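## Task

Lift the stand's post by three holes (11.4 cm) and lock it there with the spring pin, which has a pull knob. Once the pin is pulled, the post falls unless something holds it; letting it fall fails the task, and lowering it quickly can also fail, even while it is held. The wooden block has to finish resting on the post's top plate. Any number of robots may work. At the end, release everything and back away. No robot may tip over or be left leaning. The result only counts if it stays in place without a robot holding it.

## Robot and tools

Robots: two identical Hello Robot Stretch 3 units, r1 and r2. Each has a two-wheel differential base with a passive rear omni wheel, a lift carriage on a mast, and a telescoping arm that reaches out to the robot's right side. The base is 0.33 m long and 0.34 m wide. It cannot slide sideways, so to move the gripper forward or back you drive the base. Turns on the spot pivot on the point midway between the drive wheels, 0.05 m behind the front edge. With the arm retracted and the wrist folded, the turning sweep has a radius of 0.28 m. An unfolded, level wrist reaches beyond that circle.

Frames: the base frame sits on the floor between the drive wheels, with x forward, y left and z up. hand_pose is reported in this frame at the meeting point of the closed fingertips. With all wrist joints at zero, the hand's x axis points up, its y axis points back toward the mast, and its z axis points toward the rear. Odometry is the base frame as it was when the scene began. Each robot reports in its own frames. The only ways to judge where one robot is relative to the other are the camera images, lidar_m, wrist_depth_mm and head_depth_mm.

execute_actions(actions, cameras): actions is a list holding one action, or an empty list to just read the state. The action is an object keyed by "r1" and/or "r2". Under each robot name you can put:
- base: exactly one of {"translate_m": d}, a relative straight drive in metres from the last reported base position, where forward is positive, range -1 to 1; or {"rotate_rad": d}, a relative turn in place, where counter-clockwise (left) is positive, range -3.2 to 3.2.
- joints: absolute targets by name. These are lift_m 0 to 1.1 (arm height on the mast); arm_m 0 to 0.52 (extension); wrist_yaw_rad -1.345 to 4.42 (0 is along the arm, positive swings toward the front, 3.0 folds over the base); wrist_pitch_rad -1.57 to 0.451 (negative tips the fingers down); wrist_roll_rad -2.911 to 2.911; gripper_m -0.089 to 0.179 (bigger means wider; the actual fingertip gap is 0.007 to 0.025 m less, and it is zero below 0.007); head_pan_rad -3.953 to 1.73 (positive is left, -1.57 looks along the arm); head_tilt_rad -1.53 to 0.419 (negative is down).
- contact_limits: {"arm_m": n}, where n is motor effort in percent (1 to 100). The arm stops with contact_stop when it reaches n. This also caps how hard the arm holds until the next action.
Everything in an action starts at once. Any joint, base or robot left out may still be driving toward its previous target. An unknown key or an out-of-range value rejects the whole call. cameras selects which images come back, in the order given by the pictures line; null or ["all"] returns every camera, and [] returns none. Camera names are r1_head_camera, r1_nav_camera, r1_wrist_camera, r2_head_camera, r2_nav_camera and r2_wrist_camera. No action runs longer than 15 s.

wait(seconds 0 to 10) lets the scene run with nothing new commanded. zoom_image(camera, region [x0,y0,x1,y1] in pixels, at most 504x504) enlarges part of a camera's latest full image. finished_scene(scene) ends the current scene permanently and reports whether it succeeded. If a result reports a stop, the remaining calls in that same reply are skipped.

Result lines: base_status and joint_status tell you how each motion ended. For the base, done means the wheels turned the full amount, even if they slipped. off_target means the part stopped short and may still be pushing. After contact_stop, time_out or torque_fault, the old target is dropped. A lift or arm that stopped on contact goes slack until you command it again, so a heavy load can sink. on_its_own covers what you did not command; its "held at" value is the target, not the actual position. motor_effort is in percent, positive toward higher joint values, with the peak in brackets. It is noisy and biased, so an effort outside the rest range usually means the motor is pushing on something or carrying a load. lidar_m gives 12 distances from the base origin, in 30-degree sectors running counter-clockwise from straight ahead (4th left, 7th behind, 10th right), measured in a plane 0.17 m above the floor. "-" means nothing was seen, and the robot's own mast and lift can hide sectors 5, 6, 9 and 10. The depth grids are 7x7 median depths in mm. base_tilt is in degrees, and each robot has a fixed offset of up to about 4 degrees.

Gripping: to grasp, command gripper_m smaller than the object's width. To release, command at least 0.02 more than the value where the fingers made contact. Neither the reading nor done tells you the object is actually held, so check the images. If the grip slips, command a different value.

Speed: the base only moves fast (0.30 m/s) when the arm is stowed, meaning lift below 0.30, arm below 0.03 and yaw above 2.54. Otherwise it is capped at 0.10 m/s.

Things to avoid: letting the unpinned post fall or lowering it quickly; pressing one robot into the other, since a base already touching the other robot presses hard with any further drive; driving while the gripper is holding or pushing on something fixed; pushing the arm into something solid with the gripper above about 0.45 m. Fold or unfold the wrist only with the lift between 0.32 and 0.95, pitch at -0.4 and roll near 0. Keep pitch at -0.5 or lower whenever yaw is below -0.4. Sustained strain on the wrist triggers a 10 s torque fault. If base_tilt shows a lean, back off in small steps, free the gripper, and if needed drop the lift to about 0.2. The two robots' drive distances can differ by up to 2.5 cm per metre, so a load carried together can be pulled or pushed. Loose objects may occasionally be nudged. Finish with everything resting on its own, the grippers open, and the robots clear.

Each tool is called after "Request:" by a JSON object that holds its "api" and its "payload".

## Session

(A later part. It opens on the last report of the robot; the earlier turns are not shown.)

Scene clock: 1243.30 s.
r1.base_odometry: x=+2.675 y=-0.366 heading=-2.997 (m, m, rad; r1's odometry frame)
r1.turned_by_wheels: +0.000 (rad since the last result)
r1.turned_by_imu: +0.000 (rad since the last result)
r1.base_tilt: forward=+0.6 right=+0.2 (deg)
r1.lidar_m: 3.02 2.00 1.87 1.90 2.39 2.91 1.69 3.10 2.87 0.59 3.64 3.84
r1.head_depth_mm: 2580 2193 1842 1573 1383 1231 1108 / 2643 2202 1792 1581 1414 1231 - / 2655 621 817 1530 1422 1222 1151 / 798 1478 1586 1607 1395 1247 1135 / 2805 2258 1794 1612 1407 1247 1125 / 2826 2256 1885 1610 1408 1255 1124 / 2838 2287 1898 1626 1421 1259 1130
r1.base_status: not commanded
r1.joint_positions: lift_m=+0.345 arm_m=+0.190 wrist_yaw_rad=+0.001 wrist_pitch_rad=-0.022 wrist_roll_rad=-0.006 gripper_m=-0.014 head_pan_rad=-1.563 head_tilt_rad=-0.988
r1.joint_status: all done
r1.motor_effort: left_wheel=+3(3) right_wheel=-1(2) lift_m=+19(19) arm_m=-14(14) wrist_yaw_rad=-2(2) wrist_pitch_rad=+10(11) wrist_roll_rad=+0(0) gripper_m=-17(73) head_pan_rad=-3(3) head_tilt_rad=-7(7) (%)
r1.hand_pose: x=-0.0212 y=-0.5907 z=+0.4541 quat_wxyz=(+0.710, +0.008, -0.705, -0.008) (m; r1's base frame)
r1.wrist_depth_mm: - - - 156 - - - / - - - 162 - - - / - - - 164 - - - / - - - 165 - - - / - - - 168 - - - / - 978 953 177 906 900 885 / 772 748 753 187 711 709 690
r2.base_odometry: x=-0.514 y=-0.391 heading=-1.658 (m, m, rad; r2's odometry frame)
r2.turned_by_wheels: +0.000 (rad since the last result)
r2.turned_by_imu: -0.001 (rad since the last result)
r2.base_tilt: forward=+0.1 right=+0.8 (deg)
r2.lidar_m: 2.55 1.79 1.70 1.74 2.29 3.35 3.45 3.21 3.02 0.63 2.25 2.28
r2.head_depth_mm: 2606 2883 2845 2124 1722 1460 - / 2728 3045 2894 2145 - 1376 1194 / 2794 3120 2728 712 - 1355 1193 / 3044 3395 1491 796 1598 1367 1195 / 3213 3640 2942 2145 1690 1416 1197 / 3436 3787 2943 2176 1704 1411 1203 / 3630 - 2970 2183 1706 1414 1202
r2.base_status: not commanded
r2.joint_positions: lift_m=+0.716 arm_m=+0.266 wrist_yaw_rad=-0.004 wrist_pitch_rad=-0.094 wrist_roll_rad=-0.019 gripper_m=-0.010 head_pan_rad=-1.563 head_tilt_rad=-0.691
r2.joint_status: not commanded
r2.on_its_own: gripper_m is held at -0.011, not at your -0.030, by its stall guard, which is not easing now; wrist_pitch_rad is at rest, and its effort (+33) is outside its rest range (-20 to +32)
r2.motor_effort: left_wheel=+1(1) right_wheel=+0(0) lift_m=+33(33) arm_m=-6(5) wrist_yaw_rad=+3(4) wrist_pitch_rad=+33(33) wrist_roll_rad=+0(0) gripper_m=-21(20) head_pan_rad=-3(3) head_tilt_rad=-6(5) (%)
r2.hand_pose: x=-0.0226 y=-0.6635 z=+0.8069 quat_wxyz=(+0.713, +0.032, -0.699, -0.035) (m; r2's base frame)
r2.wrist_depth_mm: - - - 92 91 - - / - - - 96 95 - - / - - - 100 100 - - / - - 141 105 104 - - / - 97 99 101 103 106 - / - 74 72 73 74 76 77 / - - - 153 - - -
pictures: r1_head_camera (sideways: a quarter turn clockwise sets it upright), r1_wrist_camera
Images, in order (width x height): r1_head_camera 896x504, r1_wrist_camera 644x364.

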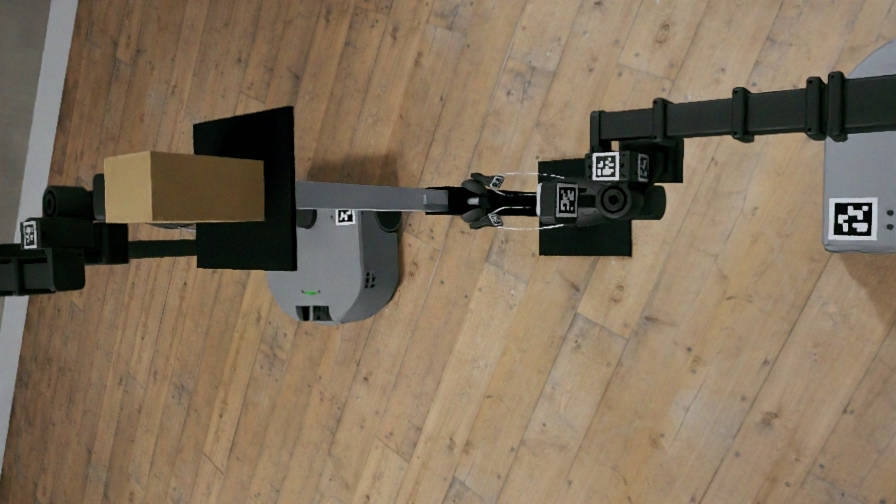

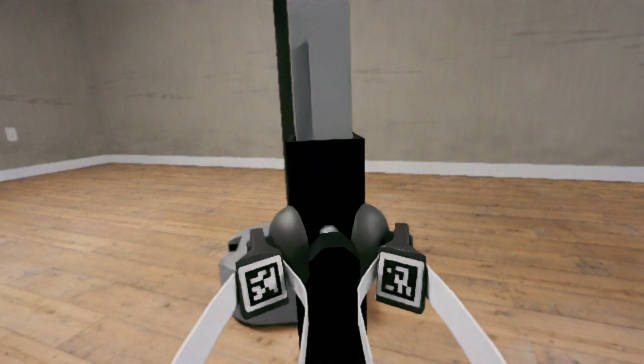

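Request:
{"api": "execute_actions", "payload": {"actions": [{"r1": {"joints": {"arm_m": 0.178}}}], "cameras": ["r1_wrist_camera", "r1_head_camera"]}}

Request:
{"api": "zoom_image", "payload": {"camera": "r1_wrist_camera", "region": [200, 150, 460, 364]}}

Request:
{"api": "zoom_image", "payload": {"camera": "r1_head_camera", "region": [400, 140, 580, 260]}}

Scene clock: 1251.27 s.
r1.base_odometry: x=+2.675 y=-0.366 heading=-2.997 (m, m, rad; r1's odometry frame)
r1.turned_by_wheels: +0.000 (rad since the last result)
r1.turned_by_imu: +0.000 (rad since the last result)
r1.base_tilt: forward=+0.6 right=+0.3 (deg)
r1.lidar_m: 3.04 2.00 1.87 1.90 2.40 2.91 1.69 3.09 2.87 0.60 3.62 3.84
r1.head_depth_mm: 2575 2192 1835 1571 1378 1229 1108 / 2654 2196 1801 1575 1411 1230 - / 2674 623 816 1528 1426 1223 1146 / 796 1486 1589 1602 1394 1247 1140 / 2796 2249 1795 1606 1406 1248 1122 / 2863 2278 1895 1618 1409 1257 1129 / 2878 2282 1884 1626 1412 1258 1132
r1.base_status: not commanded
r1.joint_positions: lift_m=+0.345 arm_m=+0.190 wrist_yaw_rad=+0.003 wrist_pitch_rad=-0.020 wrist_roll_rad=-0.006 gripper_m=-0.014 head_pan_rad=-1.563 head_tilt_rad=-0.988
r1.joint_status: arm_m contact_stop (moved +0.000 of -0.012)
r1.on_its_own: arm_m is slack since a contact_stop, until your next command for it (your +0.178 is given up)
r1.motor_effort: left_wheel=+1(4) right_wheel=+0(2) lift_m=+19(20) arm_m=+0(27) wrist_yaw_rad=-5(5) wrist_pitch_rad=+8(10) wrist_roll_rad=+0(0) gripper_m=-18(18) head_pan_rad=-3(3) head_tilt_rad=-6(7) (%)
r1.hand_pose: x=-0.0206 y=-0.5909 z=+0.4547 quat_wxyz=(+0.710, +0.008, -0.705, -0.006) (m; r1's base frame)
r1.wrist_depth_mm: - - - 156 - - - / - - - 161 - - - / - - - 166 - - - / - - - 164 - - - / - - - 168 - - - / - - 971 175 909 880 886 / 767 760 760 189 709 694 704
r2.base_odometry: x=-0.514 y=-0.391 heading=-1.658 (m, m, rad; r2's odometry frame)
r2.turned_by_wheels: +0.000 (rad since the last result)
r2.turned_by_imu: -0.001 (rad since the last result)
r2.base_tilt: forward=+0.0 right=+0.8 (deg)
r2.lidar_m: 2.55 1.80 1.70 1.74 2.29 3.36 3.45 3.20 3.01 0.63 2.25 2.28
r2.head_depth_mm: 2597 2890 2863 2121 1701 1462 - / 2725 3056 2920 2136 - 1369 1193 / 2785 3182 2748 716 - 1359 1183 / 2985 3314 1499 797 1623 1372 1191 / 3190 3608 2947 2141 1710 1404 1198 / 3384 3874 2930 2186 1712 1407 1202 / 3672 - 2979 2178 1705 1415 1201
r2.base_status: not commanded
r2.joint_positions: lift_m=+0.716 arm_m=+0.266 wrist_yaw_rad=-0.004 wrist_pitch_rad=-0.094 wrist_roll_rad=-0.019 gripper_m=-0.010 head_pan_rad=-1.563 head_tilt_rad=-0.691
r2.joint_status: not commanded
r2.on_its_own: gripper_m is held at -0.011, not at your -0.030, by its stall guard, which is not easing now; wrist_pitch_rad is at rest, and its effort (+33) is outside its rest range (-20 to +32)
r2.motor_effort: left_wheel=+1(1) right_wheel=+0(0) lift_m=+34(33) arm_m=-5(5) wrist_yaw_rad=+4(4) wrist_pitch_rad=+33(33) wrist_roll_rad=+0(0) gripper_m=-21(21) head_pan_rad=-3(3) head_tilt_rad=-6(6) (%)
r2.hand_pose: x=-0.0226 y=-0.6635 z=+0.8069 quat_wxyz=(+0.713, +0.032, -0.699, -0.035) (m; r2's base frame)
r2.wrist_depth_mm: - - - 92 91 - - / - - - 96 95 - - / - - - 100 99 - - / - - 141 104 104 - - / - 97 99 101 103 106 - / - 74 72 73 74 75 77 / - - - 153 - - -
pictures: r1_head_camera (sideways: a quarter turn clockwise sets it upright), r1_wrist_camera
Images, in order (width x height): r1_head_camera 896x504, r1_wrist_camera 644x364.

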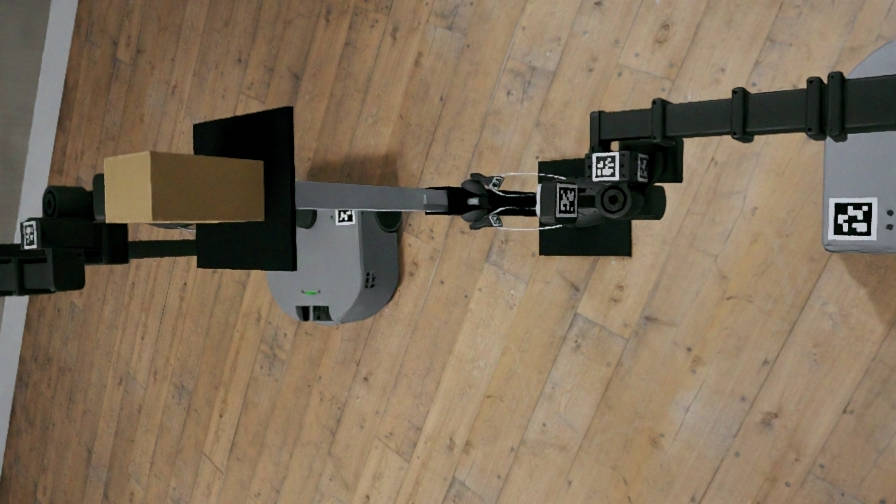

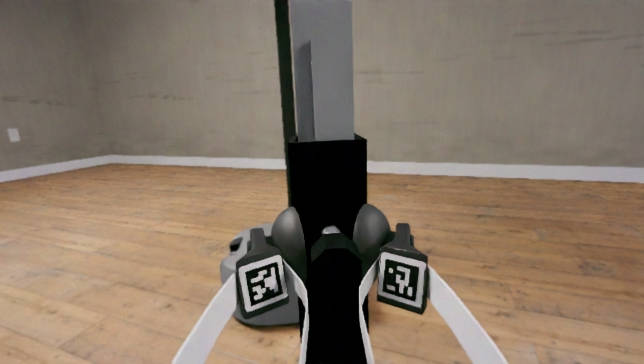

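Region (200, 150, 460, 364) of r1_wrist_camera's 644x364 image, scaled by 1.938; it fills the top 415 rows of this view, and the rest is white.

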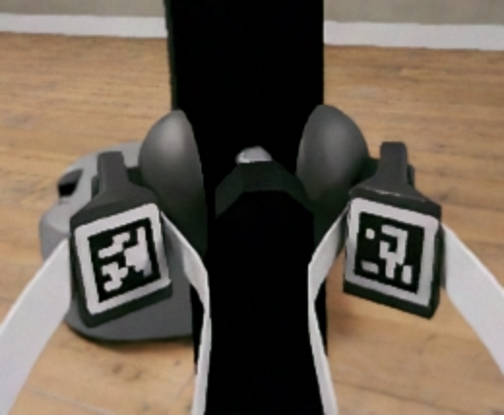

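Region (400, 140, 580, 260) of r1_head_camera's 896x504 image, scaled by 2.800, with more detail than that image has.

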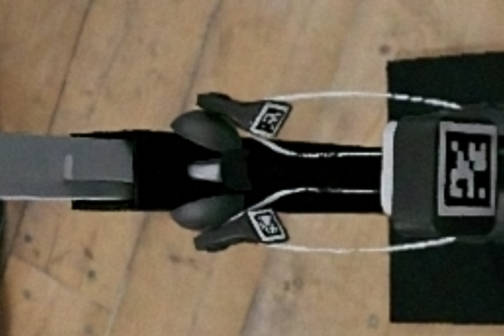

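Request:
{"api": "execute_actions", "payload": {"actions": [{"r2": {"joints": {"lift_m": 0.721}}}], "cameras": []}}

Request:
{"api": "execute_actions", "payload": {"actions": [{"r1": {"joints": {"arm_m": 0.178}}}], "cameras": ["r1_wrist_camera", "r1_head_camera"]}}

Request:
{"api": "zoom_image", "payload": {"camera": "r1_head_camera", "region": [400, 140, 580, 260]}}

Scene clock: 1279.03 s.
r1.base_odometry: x=+2.675 y=-0.366 heading=-2.997 (m, m, rad; r1's odometry frame)
r1.turned_by_wheels: +0.000 (rad since the last result)
r1.turned_by_imu: +0.000 (rad since the last result)
r1.base_tilt: forward=+0.6 right=+0.3 (deg)
r1.lidar_m: 3.03 2.00 1.88 1.90 2.40 2.90 1.69 3.10 2.87 0.60 3.67 3.84
r1.head_depth_mm: 2595 2194 1830 1572 1381 1233 1111 / 2651 2193 1806 1579 1410 1230 - / 2650 623 818 1525 1427 1224 1150 / 800 1482 1596 1599 1400 1246 1137 / 2812 2240 1784 1611 1412 1251 1126 / 2844 2262 1890 1613 1409 1259 1129 / 2861 2273 1884 1627 1417 1261 1130
r1.base_status: not commanded
r1.joint_positions: lift_m=+0.345 arm_m=+0.190 wrist_yaw_rad=+0.003 wrist_pitch_rad=-0.020 wrist_roll_rad=-0.006 gripper_m=-0.014 head_pan_rad=-1.563 head_tilt_rad=-0.988
r1.joint_status: not commanded
r1.on_its_own: arm_m is slack since a contact_stop, until your next command for it (your +0.178 is given up)
r1.motor_effort: left_wheel=+2(2) right_wheel=+0(0) lift_m=+20(20) arm_m=+1(0) wrist_yaw_rad=-5(5) wrist_pitch_rad=+8(8) wrist_roll_rad=+0(0) gripper_m=-17(18) head_pan_rad=-4(3) head_tilt_rad=-7(6) (%)
r1.hand_pose: x=-0.0206 y=-0.5911 z=+0.4546 quat_wxyz=(+0.710, +0.009, -0.705, -0.006) (m; r1's base frame)
r1.wrist_depth_mm: - - - 155 - - - / - - - 160 - - - / - - - 164 - - - / - - - 164 - - - / - - - 168 - - - / - - 949 176 892 902 887 / 789 747 735 186 710 696 697
r2.base_odometry: x=-0.514 y=-0.391 heading=-1.658 (m, m, rad; r2's odometry frame)
r2.turned_by_wheels: +0.000 (rad since the last result)
r2.turned_by_imu: -0.001 (rad since the last result)
r2.base_tilt: forward=+0.0 right=+0.8 (deg)
r2.lidar_m: 2.55 1.79 1.70 1.74 2.29 3.36 3.44 3.21 3.02 0.63 2.25 2.28
r2.head_depth_mm: 2626 2874 2877 2110 1730 1454 - / 2744 3018 2887 2127 - 1400 1190 / 2805 3109 2799 718 - 1371 1186 / 2987 3370 1495 979 1592 1373 1195 / 3222 3599 2938 2160 1698 1409 1201 / 3374 3791 2975 2176 1708 1405 1200 / 3614 - 2981 2184 1712 1412 1202
r2.base_status: not commanded
r2.joint_positions: lift_m=+0.720 arm_m=+0.266 wrist_yaw_rad=-0.004 wrist_pitch_rad=-0.097 wrist_roll_rad=-0.019 gripper_m=-0.010 head_pan_rad=-1.563 head_tilt_rad=-0.691
r2.joint_status: all done
r2.on_its_own: gripper_m is held at -0.011, not at your -0.030, by its stall guard, which is not easing now; wrist_pitch_rad is at rest, and its effort (+34) is outside its rest range (-20 to +32)
r2.motor_effort: left_wheel=+1(1) right_wheel=+0(0) lift_m=+34(37) arm_m=-5(5) wrist_yaw_rad=+3(3) wrist_pitch_rad=+34(34) wrist_roll_rad=+0(0) gripper_m=-21(21) head_pan_rad=-2(3) head_tilt_rad=-5(5) (%)
r2.hand_pose: x=-0.0226 y=-0.6633 z=+0.8101 quat_wxyz=(+0.713, +0.034, -0.699, -0.036) (m; r2's base frame)
r2.wrist_depth_mm: - - - 92 91 - - / - - - 96 95 - - / - - - 100 99 - - / - - 141 104 104 - - / - 97 99 101 104 106 - / - 73 72 73 74 76 77 / - - - 153 - - -
pictures: none
No camera images: the call's "cameras" was empty. Leave "cameras" out to get every camera's image.

Scene clock: 1280.37 s.
r1.base_odometry: x=+2.675 y=-0.366 heading=-2.997 (m, m, rad; r1's odometry frame)
r1.turned_by_wheels: +0.000 (rad since the last result)
r1.turned_by_imu: +0.000 (rad since the last result)
r1.base_tilt: forward=+0.7 right=+0.2 (deg)
r1.lidar_m: 3.02 2.00 1.87 1.90 2.39 2.91 1.69 3.08 2.87 0.60 3.66 3.83
r1.head_depth_mm: 2553 2181 1827 1572 1384 1234 1112 / 2665 2185 1800 1577 1388 1232 - / 2666 623 817 1522 1408 1218 1147 / 796 1479 1587 1595 1396 1246 1138 / 2796 2245 1782 1607 1403 1251 1121 / 2841 2242 1883 1613 1406 1253 1127 / 2843 2271 1892 1622 1418 1252 1133
r1.base_status: not commanded
r1.joint_positions: lift_m=+0.345 arm_m=+0.179 wrist_yaw_rad=-0.002 wrist_pitch_rad=-0.017 wrist_roll_rad=-0.006 gripper_m=-0.014 head_pan_rad=-1.563 head_tilt_rad=-0.989
r1.joint_status: all done
r1.motor_effort: left_wheel=+1(3) right_wheel=+0(2) lift_m=+20(20) arm_m=-6(23) wrist_yaw_rad=+2(5) wrist_pitch_rad=+7(8) wrist_roll_rad=+0(0) gripper_m=-15(18) head_pan_rad=-3(3) head_tilt_rad=-6(7) (%)
r1.hand_pose: x=-0.0219 y=-0.5793 z=+0.4554 quat_wxyz=(+0.710, +0.006, -0.705, -0.007) (m; r1's base frame)
r1.wrist_depth_mm: - - - 168 - - - / - - - 175 - - - / - - - 177 - - - / - - - 178 - - - / - - - 180 - - - / - - 988 191 965 880 876 / 779 757 727 199 712 716 683
r2.base_odometry: x=-0.514 y=-0.391 heading=-1.658 (m, m, rad; r2's odometry frame)
r2.turned_by_wheels: +0.000 (rad since the last result)
r2.turned_by_imu: +0.000 (rad since the last result)
r2.base_tilt: forward=+0.1 right=+0.8 (deg)
r2.lidar_m: 2.55 1.79 1.70 1.75 2.29 3.36 3.45 3.21 3.01 0.63 2.25 2.28
r2.head_depth_mm: 2615 2885 2865 2133 1716 1459 - / 2749 3091 2877 2144 - 1389 1192 / 2819 3142 2730 716 - 1364 1197 / 3005 3373 1489 1000 1604 1367 1201 / 3168 3569 2911 2162 1722 1399 1195 / 3432 3851 2955 2176 1710 1418 1201 / 3624 - 2984 2160 1722 1418 1203
r2.base_status: not commanded
r2.joint_positions: lift_m=+0.720 arm_m=+0.266 wrist_yaw_rad=-0.004 wrist_pitch_rad=-0.097 wrist_roll_rad=-0.019 gripper_m=-0.010 head_pan_rad=-1.563 head_tilt_rad=-0.691
r2.joint_status: not commanded
r2.on_its_own: gripper_m is held at -0.011, not at your -0.030, by its stall guard, which is not easing now; wrist_pitch_rad is at rest, and its effort (+34) is outside its rest range (-20 to +32)
r2.motor_effort: left_wheel=+1(1) right_wheel=+0(0) lift_m=+33(33) arm_m=-5(5) wrist_yaw_rad=+4(3) wrist_pitch_rad=+34(34) wrist_roll_rad=+0(0) gripper_m=-21(21) head_pan_rad=-2(3) head_tilt_rad=-5(5) (%)
r2.hand_pose: x=-0.0226 y=-0.6633 z=+0.8101 quat_wxyz=(+0.713, +0.034, -0.699, -0.036) (m; r2's base frame)
r2.wrist_depth_mm: - - - 92 91 - - / - - - 96 95 - - / - - - 100 99 - - / - - 141 104 104 - - / - 97 99 101 104 106 - / - 73 72 73 75 76 77 / - - - 153 - - -
pictures: r1_head_camera (sideways: a quarter turn clockwise sets it upright), r1_wrist_camera
Images, in order (width x height): r1_head_camera 896x504, r1_wrist_camera 644x364.

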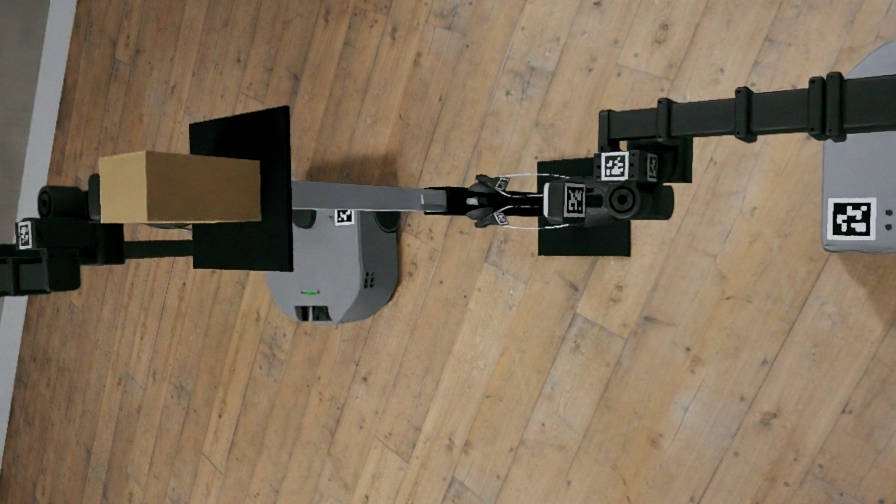

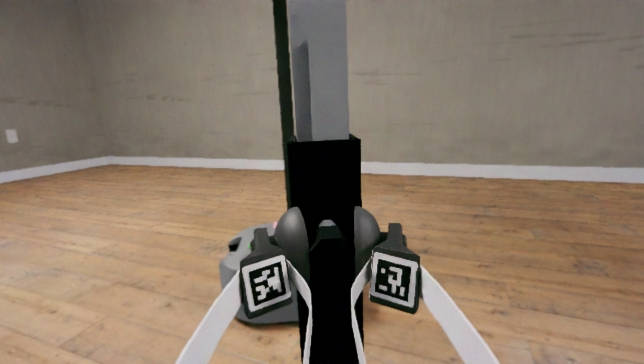

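Region (400, 140, 580, 260) of r1_head_camera's 896x504 image, scaled by 2.800, with more detail than that image has.

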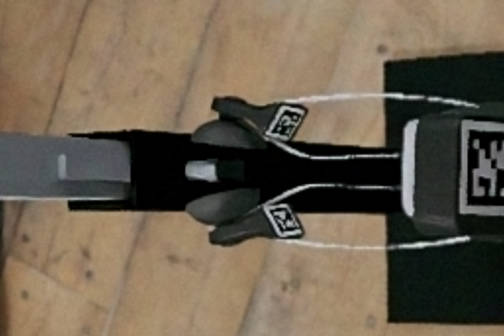

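Request:
{"api": "execute_actions", "payload": {"actions": [{"r2": {"joints": {"lift_m": 0.735}}}], "cameras": ["r1_wrist_camera", "r1_head_camera"]}}

Scene clock: 1311.80 s.
r1.base_odometry: x=+2.675 y=-0.366 heading=-2.997 (m, m, rad; r1's odometry frame)
r1.turned_by_wheels: +0.000 (rad since the last result)
r1.turned_by_imu: +0.000 (rad since the last result)
r1.base_tilt: forward=+0.6 right=+0.3 (deg)
r1.lidar_m: 3.02 2.00 1.87 1.90 2.40 2.92 1.69 3.10 2.87 0.60 3.64 3.83
r1.head_depth_mm: 2574 2203 1837 1576 1380 1227 1110 / 2647 2189 1788 1583 1388 1236 - / 2494 622 818 1527 1407 1220 1148 / 783 782 1587 1598 1395 1247 1138 / 2803 2246 1785 1610 1403 1248 1123 / 2848 2266 1886 1614 1413 1256 1125 / 2874 2265 1890 1621 1417 1255 1133
r1.base_status: not commanded
r1.joint_positions: lift_m=+0.345 arm_m=+0.179 wrist_yaw_rad=-0.002 wrist_pitch_rad=-0.017 wrist_roll_rad=-0.006 gripper_m=-0.014 head_pan_rad=-1.563 head_tilt_rad=-0.989
r1.joint_status: not commanded
r1.motor_effort: left_wheel=+1(2) right_wheel=+0(1) lift_m=+20(20) arm_m=-6(6) wrist_yaw_rad=+3(2) wrist_pitch_rad=+7(7) wrist_roll_rad=+0(0) gripper_m=-16(16) head_pan_rad=-3(3) head_tilt_rad=-6(6) (%)
r1.hand_pose: x=-0.0219 y=-0.5793 z=+0.4554 quat_wxyz=(+0.710, +0.006, -0.705, -0.007) (m; r1's base frame)
r1.wrist_depth_mm: - - - 168 - - - / - - - 175 - - - / - - - 178 - - - / - - - 177 - - - / - - - 179 - - - / - - 993 191 977 901 866 / 774 734 730 202 707 717 710
r2.base_odometry: x=-0.514 y=-0.391 heading=-1.658 (m, m, rad; r2's odometry frame)
r2.turned_by_wheels: +0.000 (rad since the last result)
r2.turned_by_imu: +0.001 (rad since the last result)
r2.base_tilt: forward=+0.0 right=+0.9 (deg)
r2.lidar_m: 2.54 1.79 1.70 1.74 2.30 3.35 3.44 3.18 3.02 0.63 2.25 2.29
r2.head_depth_mm: 2598 2919 2890 2093 1721 - - / 2765 3007 2940 2218 - 1397 1195 / 2841 3123 2607 708 - 1365 1197 / 3011 3373 1499 797 1597 1369 1195 / 3196 3628 2948 2161 1681 1401 1199 / 3442 3816 2971 2174 1706 1409 1212 / 3705 - 2991 2163 1729 1416 1210
r2.base_status: not commanded
r2.joint_positions: lift_m=+0.734 arm_m=+0.266 wrist_yaw_rad=-0.005 wrist_pitch_rad=-0.127 wrist_roll_rad=-0.019 gripper_m=-0.010 head_pan_rad=-1.563 head_tilt_rad=-0.691
r2.joint_status: all done
r2.on_its_own: gripper_m is held at -0.011, not at your -0.030, by its stall guard, which is not easing now; wrist_pitch_rad is at rest, and its effort (+44) is outside its rest range (-20 to +32)
r2.motor_effort: left_wheel=+0(1) right_wheel=+0(1) lift_m=+36(36) arm_m=-5(5) wrist_yaw_rad=+5(4) wrist_pitch_rad=+44(47) wrist_roll_rad=+0(0) gripper_m=-22(22) head_pan_rad=-3(3) head_tilt_rad=-6(5) (%)
r2.hand_pose: x=-0.0227 y=-0.6618 z=+0.8167 quat_wxyz=(+0.712, +0.044, -0.699, -0.046) (m; r2's base frame)
r2.wrist_depth_mm: - - - 90 89 - - / - - - 94 93 - - / - - - 99 98 - - / - - 143 104 103 - - / - 102 104 106 106 111 - / 84 76 77 78 79 81 82 / - - - 155 - 70 70
pictures: r1_head_camera (sideways: a quarter turn clockwise sets it upright), r1_wrist_camera
Images, in order (width x height): r1_head_camera 896x504, r1_wrist_camera 644x364.

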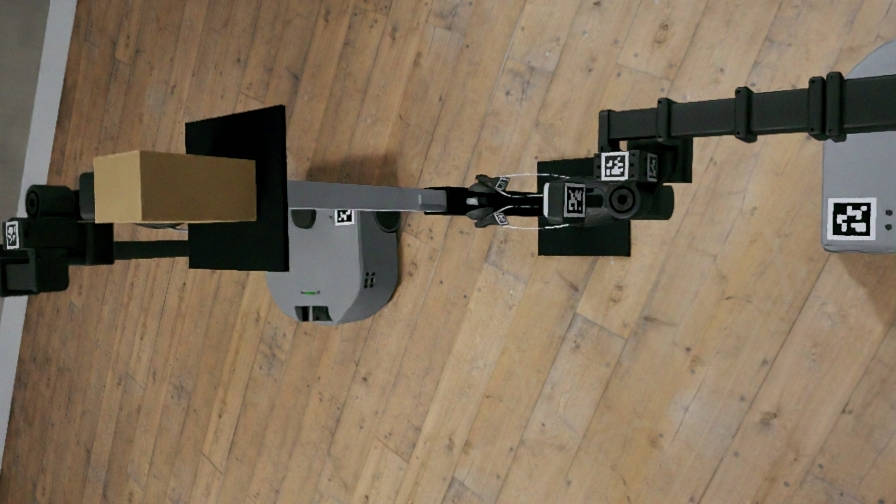

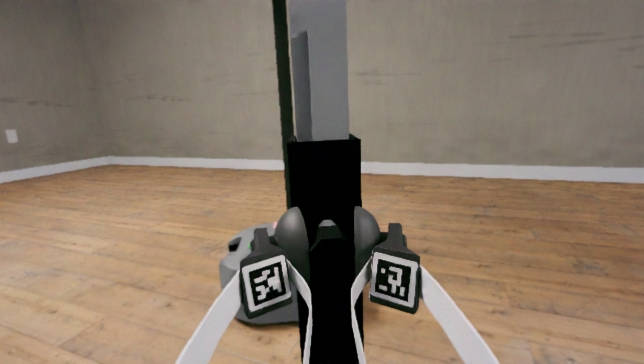

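Request:
{"api": "execute_actions", "payload": {"actions": [{"r2": {"joints": {"lift_m": 0.725}}, "r1": {"joints": {"gripper_m": -0.03}}}], "cameras": []}}

Request:
{"api": "execute_actions", "payload": {"actions": [{"r1": {"joints": {"arm_m": 0.162}}}], "cameras": ["r1_wrist_camera", "r1_head_camera"]}}

Request:
{"api": "zoom_image", "payload": {"camera": "r1_head_camera", "region": [400, 140, 580, 260]}}

Scene clock: 1331.13 s.
r1.base_odometry: x=+2.675 y=-0.366 heading=-2.997 (m, m, rad; r1's odometry frame)
r1.turned_by_wheels: +0.000 (rad since the last result)
r1.turned_by_imu: +0.000 (rad since the last result)
r1.base_tilt: forward=+0.6 right=+0.3 (deg)
r1.lidar_m: 3.01 2.00 1.87 1.90 2.40 2.92 1.69 3.09 2.87 0.60 3.66 3.84
r1.head_depth_mm: 2573 2184 1832 1572 1381 1228 1112 / 2625 2194 1798 1577 1390 1231 - / 2654 622 819 1526 1408 1219 1149 / 793 790 1590 1593 1385 1247 1138 / 2788 2246 1778 1598 1411 1249 1124 / 2824 2258 1882 1613 1412 1253 1128 / 2866 2277 1895 1621 1421 1260 1132
r1.base_status: not commanded
r1.joint_positions: lift_m=+0.345 arm_m=+0.179 wrist_yaw_rad=-0.001 wrist_pitch_rad=-0.017 wrist_roll_rad=-0.006 gripper_m=-0.029 head_pan_rad=-1.563 head_tilt_rad=-0.989
r1.joint_status: all done
r1.motor_effort: left_wheel=+2(2) right_wheel=-1(0) lift_m=+20(20) arm_m=-6(6) wrist_yaw_rad=+2(3) wrist_pitch_rad=+7(7) wrist_roll_rad=+0(0) gripper_m=-20(76) head_pan_rad=-3(3) head_tilt_rad=-6(6) (%)
r1.hand_pose: x=-0.0217 y=-0.5793 z=+0.4554 quat_wxyz=(+0.710, +0.006, -0.705, -0.007) (m; r1's base frame)
r1.wrist_depth_mm: - - - 168 - - - / - - - 174 - - - / - - - 177 - - - / - - - 177 - - - / - - - 179 - - - / - - 955 192 961 857 914 / 761 736 745 199 740 708 697
r2.base_odometry: x=-0.514 y=-0.391 heading=-1.658 (m, m, rad; r2's odometry frame)
r2.turned_by_wheels: +0.000 (rad since the last result)
r2.turned_by_imu: -0.001 (rad since the last result)
r2.base_tilt: forward=+0.0 right=+0.9 (deg)
r2.lidar_m: 2.54 1.79 1.70 1.74 2.31 3.36 3.43 3.21 3.01 0.63 2.25 2.30
r2.head_depth_mm: 2627 2911 2822 2120 1729 - - / 2713 3029 2920 2165 - 1394 1191 / 2815 3139 2643 704 - 1363 1188 / 2982 3367 1485 797 1597 1364 1188 / 3197 3622 2944 2172 1693 1408 1196 / 3469 3764 2992 2172 1703 1415 1209 / 3704 - 2963 2191 1728 1405 1202
r2.base_status: not commanded
r2.joint_positions: lift_m=+0.725 arm_m=+0.266 wrist_yaw_rad=-0.005 wrist_pitch_rad=-0.096 wrist_roll_rad=-0.019 gripper_m=-0.010 head_pan_rad=-1.563 head_tilt_rad=-0.691
r2.joint_status: all done
r2.on_its_own: gripper_m is held at -0.011, not at your -0.030, by its stall guard, which is not easing now; wrist_pitch_rad is at rest, and its effort (+33) is outside its rest range (-20 to +32)
r2.motor_effort: left_wheel=+0(0) right_wheel=+1(1) lift_m=+23(34) arm_m=-5(5) wrist_yaw_rad=+5(4) wrist_pitch_rad=+33(44) wrist_roll_rad=+0(0) gripper_m=-22(22) head_pan_rad=-3(3) head_tilt_rad=-5(6) (%)
r2.hand_pose: x=-0.0228 y=-0.6634 z=+0.8150 quat_wxyz=(+0.713, +0.033, -0.699, -0.036) (m; r2's base frame)
r2.wrist_depth_mm: - - - 92 91 - - / - - - 96 95 - - / - - - 100 99 - - / - - 140 104 104 - - / - 97 99 101 103 106 - / - 74 72 73 74 76 77 / - - - 152 - - -
pictures: none
No camera images: the call's "cameras" was empty. Leave "cameras" out to get every camera's image.

Scene clock: 1332.10 s.
r1.base_odometry: x=+2.675 y=-0.366 heading=-2.997 (m, m, rad; r1's odometry frame)
r1.turned_by_wheels: +0.000 (rad since the last result)
r1.turned_by_imu: +0.000 (rad since the last result)
r1.base_tilt: forward=+0.6 right=+0.3 (deg)
r1.lidar_m: 3.03 2.00 1.87 1.90 2.39 2.90 1.69 3.10 2.87 0.60 3.63 3.84
r1.head_depth_mm: 2582 2176 1831 1576 1387 1228 1109 / 2643 2193 1800 1580 1388 1238 - / 2670 623 817 1524 1412 1202 1148 / 794 790 1585 1599 1401 1246 1138 / 2802 2251 1782 1606 1405 1253 1123 / 2844 2259 1894 1615 1412 1253 1129 / 2853 2259 1893 1613 1416 1260 1133
r1.base_status: not commanded
r1.joint_positions: lift_m=+0.345 arm_m=+0.162 wrist_yaw_rad=-0.003 wrist_pitch_rad=-0.017 wrist_roll_rad=-0.006 gripper_m=-0.029 head_pan_rad=-1.563 head_tilt_rad=-0.989
r1.joint_status: all done
r1.motor_effort: left_wheel=+2(2) right_wheel=+0(0) lift_m=+20(20) arm_m=-5(9) wrist_yaw_rad=+3(2) wrist_pitch_rad=+7(7) wrist_roll_rad=+0(0) gripper_m=-19(21) head_pan_rad=-3(3) head_tilt_rad=-7(6) (%)
r1.hand_pose: x=-0.0221 y=-0.5632 z=+0.4554 quat_wxyz=(+0.710, +0.005, -0.705, -0.007) (m; r1's base frame)
r1.wrist_depth_mm: - - - 183 - - - / - - - 190 - - - / - - - 194 - - - / - - - 194 - - - / - - - 160 - - - / - - 940 210 975 884 884 / 778 781 736 222 710 700 691
r2.base_odometry: x=-0.514 y=-0.391 heading=-1.658 (m, m, rad; r2's odometry frame)
r2.turned_by_wheels: +0.000 (rad since the last result)
r2.turned_by_imu: +0.000 (rad since the last result)
r2.base_tilt: forward=+0.0 right=+0.9 (deg)
r2.lidar_m: 2.55 1.79 1.70 1.75 2.30 3.34 3.45 3.20 3.02 0.63 2.25 2.29
r2.head_depth_mm: 2614 2915 2897 2124 1725 - - / 2706 3068 2904 2159 - 1385 1188 / 2843 3160 2627 704 - 1359 1198 / 2995 3402 1490 799 1600 1360 1200 / 3201 3616 2951 2170 1707 1403 1195 / 3365 3803 2958 2188 1696 1407 1200 / 3634 - 2988 2195 1706 1418 1205
r2.base_status: not commanded
r2.joint_positions: lift_m=+0.725 arm_m=+0.266 wrist_yaw_rad=-0.005 wrist_pitch_rad=-0.096 wrist_roll_rad=-0.019 gripper_m=-0.010 head_pan_rad=-1.563 head_tilt_rad=-0.691
r2.joint_status: not commanded
r2.on_its_own: gripper_m is held at -0.011, not at your -0.030, by its stall guard, which is not easing now; wrist_pitch_rad is at rest, and its effort (+33) is outside its rest range (-20 to +32)
r2.motor_effort: left_wheel=+0(0) right_wheel=+1(1) lift_m=+23(23) arm_m=-5(6) wrist_yaw_rad=+5(5) wrist_pitch_rad=+33(33) wrist_roll_rad=+0(0) gripper_m=-22(22) head_pan_rad=-3(3) head_tilt_rad=-6(6) (%)
r2.hand_pose: x=-0.0228 y=-0.6634 z=+0.8150 quat_wxyz=(+0.713, +0.033, -0.699, -0.036) (m; r2's base frame)
r2.wrist_depth_mm: - - - 92 91 - - / - - - 96 95 - - / - - - 100 99 - - / - - 140 104 104 - - / - 97 99 101 103 105 - / - 74 72 73 74 76 77 / - - - 152 - - -
pictures: r1_head_camera (sideways: a quarter turn clockwise sets it upright), r1_wrist_camera
Images, in order (width x height): r1_head_camera 896x504, r1_wrist_camera 644x364.

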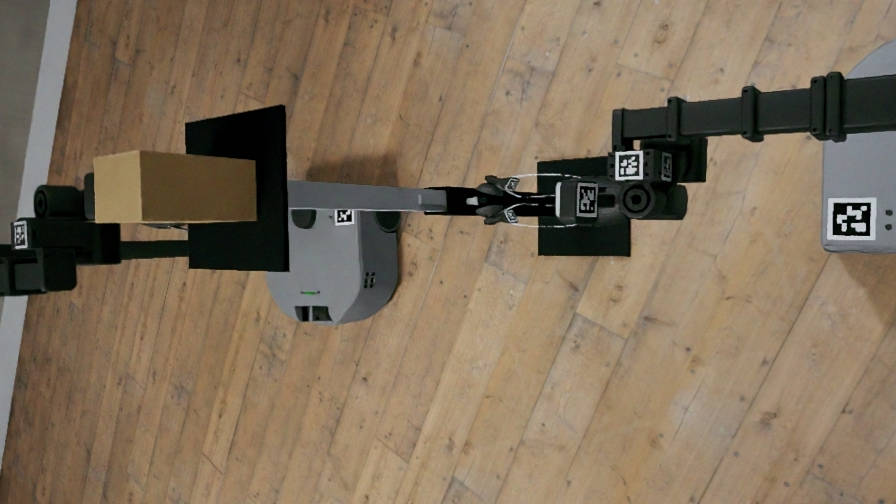

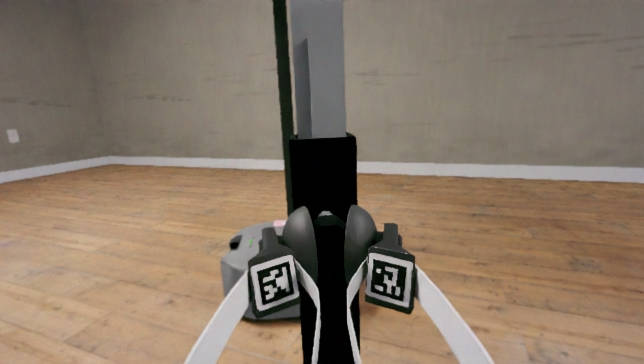

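Region (400, 140, 580, 260) of r1_head_camera's 896x504 image, scaled by 2.800, with more detail than that image has.

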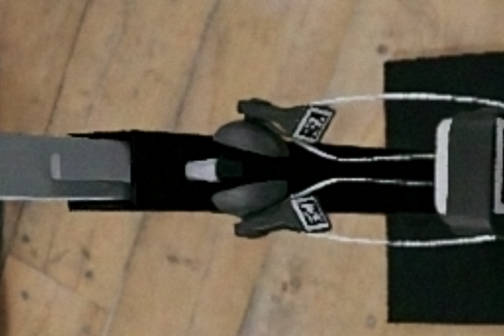

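Request:
{"api": "execute_actions", "payload": {"actions": [{"r1": {"joints": {"gripper_m": 0.038}}}], "cameras": []}}

Request:
{"api": "execute_actions", "payload": {"actions": [{"r1": {"joints": {"arm_m": 0.200}, "contact_limits": {"arm_m": 12}}}], "cameras": []}}

Request:
{"api": "execute_actions", "payload": {"actions": [{"r1": {"joints": {"gripper_m": -0.015}}}], "cameras": []}}

Request:
{"api": "execute_actions", "payload": {"actions": [{"r1": {"joints": {"arm_m": 0.174}, "contact_limits": {"arm_m": 20}}}], "cameras": ["r1_wrist_camera", "r1_head_camera"]}}

Request:
{"api": "zoom_image", "payload": {"camera": "r1_head_camera", "region": [400, 140, 580, 260]}}

Scene clock: 1381.17 s.
r1.base_odometry: x=+2.675 y=-0.366 heading=-2.997 (m, m, rad; r1's odometry frame)
r1.turned_by_wheels: +0.000 (rad since the last result)
r1.turned_by_imu: +0.000 (rad since the last result)
r1.base_tilt: forward=+0.6 right=+0.3 (deg)
r1.lidar_m: 3.01 2.00 1.88 1.90 2.40 2.91 1.69 3.09 2.87 0.60 3.65 3.83
r1.head_depth_mm: 2563 2186 1826 1579 1384 1227 1110 / 2646 2198 1790 1581 1392 1231 - / 2660 624 820 1529 1407 1207 1150 / 794 791 1590 1597 1401 1243 1138 / 2799 2235 1786 1605 1405 1249 1121 / 2822 2245 1888 1606 1410 1252 1128 / 2869 2274 1896 1626 1415 1257 1135
r1.base_status: not commanded
r1.joint_positions: lift_m=+0.345 arm_m=+0.162 wrist_yaw_rad=-0.003 wrist_pitch_rad=-0.019 wrist_roll_rad=-0.006 gripper_m=+0.038 head_pan_rad=-1.563 head_tilt_rad=-0.989
r1.joint_status: all done
r1.motor_effort: left_wheel=+1(1) right_wheel=+0(0) lift_m=+20(20) arm_m=-3(5) wrist_yaw_rad=+3(3) wrist_pitch_rad=+8(8) wrist_roll_rad=+0(0) gripper_m=+0(78) head_pan_rad=-3(3) head_tilt_rad=-6(6) (%)
r1.hand_pose: x=-0.0221 y=-0.5630 z=+0.4549 quat_wxyz=(+0.710, +0.006, -0.705, -0.008) (m; r1's base frame)
r1.wrist_depth_mm: - - - 183 - - - / - - - 191 - - - / - - - 193 - - - / - - - 194 - - - / - - - 197 - - - / - - - 209 - 905 892 / 768 760 727 221 726 705 706
r2.base_odometry: x=-0.514 y=-0.391 heading=-1.658 (m, m, rad; r2's odometry frame)
r2.turned_by_wheels: +0.000 (rad since the last result)
r2.turned_by_imu: -0.001 (rad since the last result)
r2.base_tilt: forward=+0.0 right=+0.8 (deg)
r2.lidar_m: 2.54 1.79 1.70 1.75 2.30 3.35 3.44 3.20 3.01 0.63 2.25 2.29
r2.head_depth_mm: 2620 2855 2868 2130 1715 - - / 2714 3090 2890 2171 - 1392 1192 / 2828 3124 2604 703 - 1367 1189 / 3002 3331 1480 796 1606 1358 1197 / 3199 3588 2905 2140 1696 1409 1194 / 3404 3745 3014 2158 1721 1417 1202 / 3642 - 2960 2183 1722 1421 1201
r2.base_status: not commanded
r2.joint_positions: lift_m=+0.725 arm_m=+0.266 wrist_yaw_rad=-0.005 wrist_pitch_rad=-0.096 wrist_roll_rad=-0.019 gripper_m=-0.010 head_pan_rad=-1.563 head_tilt_rad=-0.691
r2.joint_status: not commanded
r2.on_its_own: gripper_m is held at -0.011, not at your -0.030, by its stall guard, which is not easing now; wrist_pitch_rad is at rest, and its effort (+33) is outside its rest range (-20 to +32)
r2.motor_effort: left_wheel=+0(0) right_wheel=+1(1) lift_m=+23(23) arm_m=-5(6) wrist_yaw_rad=+4(5) wrist_pitch_rad=+33(34) wrist_roll_rad=+0(0) gripper_m=-21(21) head_pan_rad=-3(2) head_tilt_rad=-6(6) (%)
r2.hand_pose: x=-0.0228 y=-0.6634 z=+0.8150 quat_wxyz=(+0.713, +0.033, -0.699, -0.036) (m; r2's base frame)
r2.wrist_depth_mm: - - - 92 91 - - / - - - 96 94 - - / - - - 100 99 - - / - - 141 104 104 - - / - 97 99 101 103 106 - / - 74 72 73 74 75 77 / - - - 152 - - -
pictures: none
No camera images: the call's "cameras" was empty. Leave "cameras" out to get every camera's image.

Scene clock: 1382.50 s.
r1.base_odometry: x=+2.675 y=-0.366 heading=-2.997 (m, m, rad; r1's odometry frame)
r1.turned_by_wheels: +0.000 (rad since the last result)
r1.turned_by_imu: +0.000 (rad since the last result)
r1.base_tilt: forward=+0.6 right=+0.3 (deg)
r1.lidar_m: 3.02 2.00 1.87 1.90 2.40 2.92 1.69 3.10 2.87 0.60 3.64 3.85
r1.head_depth_mm: 2562 2195 1829 1569 1380 1234 1108 / 2643 2197 1789 1589 1411 1235 - / 2662 623 816 1501 1429 1218 1150 / 794 789 1589 1603 1391 1248 1136 / 2814 2237 1778 1604 1407 1248 1123 / 2832 2253 1876 1615 1409 1256 1128 / 2881 2286 1896 1625 1421 1262 1131
r1.base_status: not commanded
r1.joint_positions: lift_m=+0.345 arm_m=+0.200 wrist_yaw_rad=-0.002 wrist_pitch_rad=-0.019 wrist_roll_rad=-0.006 gripper_m=+0.038 head_pan_rad=-1.563 head_tilt_rad=-0.989
r1.joint_status: all done
r1.motor_effort: left_wheel=+2(1) right_wheel=+0(0) lift_m=+20(20) arm_m=+5(5) wrist_yaw_rad=+3(4) wrist_pitch_rad=+8(9) wrist_roll_rad=+0(0) gripper_m=-1(1) head_pan_rad=-3(3) head_tilt_rad=-7(5) (%)
r1.contact_limits: arm_m 12 (drawing in: default 26, maximum 43; extending or still: default 36, maximum 59)
r1.hand_pose: x=-0.0220 y=-0.6003 z=+0.4547 quat_wxyz=(+0.710, +0.006, -0.705, -0.008) (m; r1's base frame)
r1.wrist_depth_mm: - - - 148 - - - / - - - 152 - - - / - - - 157 - - - / - - - 156 - - - / - - - 160 - - - / - - 935 125 - 902 897 / 767 754 720 175 696 690 692
r2.base_odometry: x=-0.514 y=-0.391 heading=-1.658 (m, m, rad; r2's odometry frame)
r2.turned_by_wheels: +0.000 (rad since the last result)
r2.turned_by_imu: +0.000 (rad since the last result)
r2.base_tilt: forward=+0.0 right=+0.9 (deg)
r2.lidar_m: 2.55 1.79 1.70 1.75 2.30 3.36 3.46 3.20 3.00 0.63 2.25 2.29
r2.head_depth_mm: 2601 2896 2885 2119 1723 - - / 2722 3056 2911 2169 - 1400 1186 / 2831 3177 2634 704 - 1373 1196 / 2949 3371 1478 795 1603 1368 1198 / 3192 3629 2954 2144 1702 1402 1197 / 3445 3824 2956 2168 1716 1411 1210 / 3622 - 3005 2174 1732 1410 1210
r2.base_status: not commanded
r2.joint_positions: lift_m=+0.725 arm_m=+0.266 wrist_yaw_rad=-0.005 wrist_pitch_rad=-0.096 wrist_roll_rad=-0.019 gripper_m=-0.010 head_pan_rad=-1.563 head_tilt_rad=-0.691
r2.joint_status: not commanded
r2.on_its_own: gripper_m is held at -0.011, not at your -0.030, by its stall guard, which is not easing now; wrist_pitch_rad is at rest, and its effort (+34) is outside its rest range (-20 to +32)
r2.motor_effort: left_wheel=+0(0) right_wheel=+1(1) lift_m=+23(23) arm_m=-6(5) wrist_yaw_rad=+5(5) wrist_pitch_rad=+34(34) wrist_roll_rad=+0(0) gripper_m=-22(22) head_pan_rad=-3(3) head_tilt_rad=-6(6) (%)
r2.hand_pose: x=-0.0228 y=-0.6634 z=+0.8150 quat_wxyz=(+0.713, +0.033, -0.699, -0.036) (m; r2's base frame)
r2.wrist_depth_mm: - - - 92 91 - - / - - - 96 95 - - / - - - 100 99 - - / - - 141 104 104 - - / - 97 98 101 103 106 - / - 74 72 73 74 75 77 / - - - 152 - - -
pictures: none
No camera images: the call's "cameras" was empty. Leave "cameras" out to get every camera's image.

Scene clock: 1383.50 s.
r1.base_odometry: x=+2.675 y=-0.366 heading=-2.997 (m, m, rad; r1's odometry frame)
r1.turned_by_wheels: +0.000 (rad since the last result)
r1.turned_by_imu: +0.000 (rad since the last result)
r1.base_tilt: forward=+0.6 right=+0.3 (deg)
r1.lidar_m: 3.03 2.00 1.87 1.89 2.39 2.91 1.68 3.08 2.87 0.60 3.64 3.84
r1.head_depth_mm: 2564 2181 1826 1571 1384 1229 1107 / 2640 2205 1795 1588 1409 1235 - / 2660 624 817 1499 1423 1220 1151 / 792 791 1589 1599 1387 1245 1137 / 2811 2244 1784 1603 1410 1250 1124 / 2861 2243 1889 1618 1410 1253 1129 / 2861 2289 1903 1620 1420 1257 1132
r1.base_status: not commanded
r1.joint_positions: lift_m=+0.345 arm_m=+0.200 wrist_yaw_rad=-0.002 wrist_pitch_rad=-0.020 wrist_roll_rad=-0.006 gripper_m=-0.014 head_pan_rad=-1.563 head_tilt_rad=-0.989
r1.joint_status: all done
r1.motor_effort: left_wheel=+1(1) right_wheel=-1(0) lift_m=+20(20) arm_m=+5(5) wrist_yaw_rad=+2(3) wrist_pitch_rad=+9(9) wrist_roll_rad=+0(0) gripper_m=-20(93) head_pan_rad=-3(3) head_tilt_rad=-6(6) (%)
r1.hand_pose: x=-0.0220 y=-0.6003 z=+0.4546 quat_wxyz=(+0.710, +0.007, -0.705, -0.008) (m; r1's base frame)
r1.wrist_depth_mm: - - - 148 - - - / - - - 152 - - - / - - - 156 - - - / - - - 155 - - - / - - - 160 - - - / - - - 125 - 900 873 / 756 743 722 175 707 691 704
r2.base_odometry: x=-0.514 y=-0.391 heading=-1.658 (m, m, rad; r2's odometry frame)
r2.turned_by_wheels: +0.000 (rad since the last result)
r2.turned_by_imu: +0.000 (rad since the last result)
r2.base_tilt: forward=+0.1 right=+0.8 (deg)
r2.lidar_m: 2.55 1.79 1.70 1.75 2.30 3.35 3.43 3.19 3.01 0.63 2.25 2.30
r2.head_depth_mm: 2657 2909 2867 2144 1731 - - / 2799 3049 2896 2182 - 1401 1187 / 2855 3114 2651 705 - 1361 1195 / 3039 3418 1492 794 1607 1368 1202 / 3210 3635 2966 2165 1680 1410 1200 / 3387 3847 2947 2170 1716 1414 1203 / 3648 - 2964 2193 1716 1408 1210
r2.base_status: not commanded
r2.joint_positions: lift_m=+0.725 arm_m=+0.266 wrist_yaw_rad=-0.005 wrist_pitch_rad=-0.096 wrist_roll_rad=-0.019 gripper_m=-0.010 head_pan_rad=-1.563 head_tilt_rad=-0.691
r2.joint_status: not commanded
r2.on_its_own: gripper_m is held at -0.011, not at your -0.030, by its stall guard, which is not easing now; wrist_pitch_rad is at rest, and its effort (+34) is outside its rest range (-20 to +32)
r2.motor_effort: left_wheel=+0(0) right_wheel=+1(1) lift_m=+23(23) arm_m=-5(5) wrist_yaw_rad=+5(4) wrist_pitch_rad=+34(33) wrist_roll_rad=+0(0) gripper_m=-22(22) head_pan_rad=-3(2) head_tilt_rad=-6(6) (%)
r2.hand_pose: x=-0.0228 y=-0.6634 z=+0.8150 quat_wxyz=(+0.713, +0.033, -0.699, -0.036) (m; r2's base frame)
r2.wrist_depth_mm: - - - 92 91 - - / - - - 96 95 - - / - - - 100 99 - - / - - 141 104 104 - - / - 97 99 101 103 106 - / - 74 72 73 74 75 77 / - - - 152 - - -
pictures: none
No camera images: the call's "cameras" was empty. Leave "cameras" out to get every camera's image.

Scene clock: 1384.67 s.
r1.base_odometry: x=+2.675 y=-0.366 heading=-2.997 (m, m, rad; r1's odometry frame)
r1.turned_by_wheels: +0.000 (rad since the last result)
r1.turned_by_imu: +0.000 (rad since the last result)
r1.base_tilt: forward=+0.6 right=+0.2 (deg)
r1.lidar_m: 3.02 2.00 1.87 1.90 2.40 2.90 1.69 3.11 2.87 0.60 3.62 3.84
r1.head_depth_mm: 2588 2181 1832 1578 1380 1232 1108 / 2641 2201 1790 1586 1403 1235 - / 2657 622 819 1505 1428 1227 1150 / 792 789 1589 1595 1396 1248 1137 / 2785 2247 1786 1599 1404 1249 1125 / 2831 2249 1881 1608 1411 1250 1129 / 2881 2283 1892 1618 1418 1256 1133
r1.base_status: not commanded
r1.joint_positions: lift_m=+0.345 arm_m=+0.190 wrist_yaw_rad=+0.003 wrist_pitch_rad=-0.017 wrist_roll_rad=-0.006 gripper_m=-0.014 head_pan_rad=-1.563 head_tilt_rad=-0.989
r1.joint_status: arm_m contact_stop (moved -0.010 of -0.026)
r1.on_its_own: arm_m is slack since a contact_stop, until your next command for it (your +0.174 is given up)
r1.motor_effort: left_wheel=+2(2) right_wheel=-1(2) lift_m=+20(20) arm_m=+0(22) wrist_yaw_rad=-4(4) wrist_pitch_rad=+6(8) wrist_roll_rad=+0(0) gripper_m=-17(20) head_pan_rad=-3(3) head_tilt_rad=-6(6) (%)
r1.contact_limits: arm_m 20 (drawing in: default 26, maximum 43; extending or still: default 36, maximum 59)
r1.hand_pose: x=-0.0206 y=-0.5908 z=+0.4554 quat_wxyz=(+0.710, +0.007, -0.705, -0.005) (m; r1's base frame)
r1.wrist_depth_mm: - - - 156 - - - / - - - 160 - - - / - - - 166 - - - / - - - 166 - - - / - - - 168 - - - / - - 964 177 914 880 883 / 767 752 746 187 706 711 700
r2.base_odometry: x=-0.514 y=-0.391 heading=-1.658 (m, m, rad; r2's odometry frame)
r2.turned_by_wheels: +0.000 (rad since the last result)
r2.turned_by_imu: +0.000 (rad since the last result)
r2.base_tilt: forward=+0.0 right=+0.8 (deg)
r2.lidar_m: 2.55 1.79 1.70 1.74 2.30 3.36 3.46 3.19 3.01 0.63 2.26 2.29
r2.head_depth_mm: 2659 2886 2868 2111 1725 - - / 2751 3054 2872 2173 - 1401 1192 / 2842 3178 2639 703 - 1361 1184 / 2966 3362 1488 799 1616 1371 1196 / 3226 3594 2929 2143 1711 1409 1201 / 3468 3818 3013 2181 1716 1413 1207 / 3589 - 2995 2175 1723 1423 1208
r2.base_status: not commanded
r2.joint_positions: lift_m=+0.725 arm_m=+0.266 wrist_yaw_rad=-0.005 wrist_pitch_rad=-0.096 wrist_roll_rad=-0.019 gripper_m=-0.010 head_pan_rad=-1.563 head_tilt_rad=-0.691
r2.joint_status: not commanded
r2.on_its_own: gripper_m is held at -0.011, not at your -0.030, by its stall guard, which is not easing now; wrist_pitch_rad is at rest, and its effort (+33) is outside its rest range (-20 to +32)
r2.motor_effort: left_wheel=+0(0) right_wheel=+1(1) lift_m=+23(23) arm_m=-5(6) wrist_yaw_rad=+5(5) wrist_pitch_rad=+33(34) wrist_roll_rad=+0(0) gripper_m=-22(22) head_pan_rad=-3(2) head_tilt_rad=-6(5) (%)
r2.hand_pose: x=-0.0228 y=-0.6634 z=+0.8150 quat_wxyz=(+0.713, +0.033, -0.699, -0.036) (m; r2's base frame)
r2.wrist_depth_mm: - - - 92 91 - - / - - - 96 95 - - / - - - 100 99 - - / - - 140 105 104 - - / - 97 99 101 103 106 - / - 74 72 73 74 76 77 / - - - 152 - - -
pictures: r1_head_camera (sideways: a quarter turn clockwise sets it upright), r1_wrist_camera
Images, in order (width x height): r1_head_camera 896x504, r1_wrist_camera 644x364.

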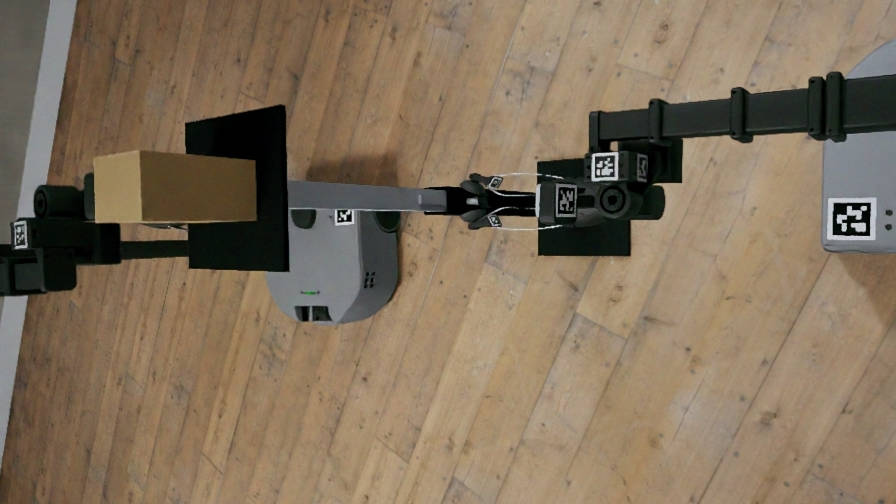

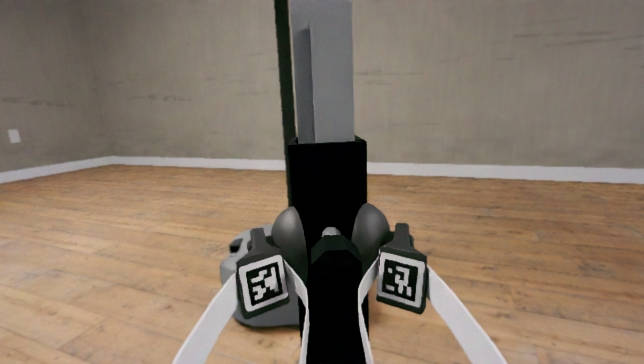

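Region (400, 140, 580, 260) of r1_head_camera's 896x504 image, scaled by 2.800, with more detail than that image has.

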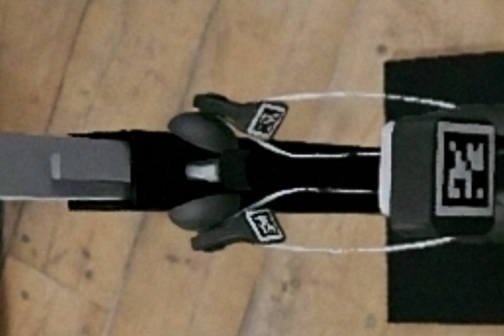

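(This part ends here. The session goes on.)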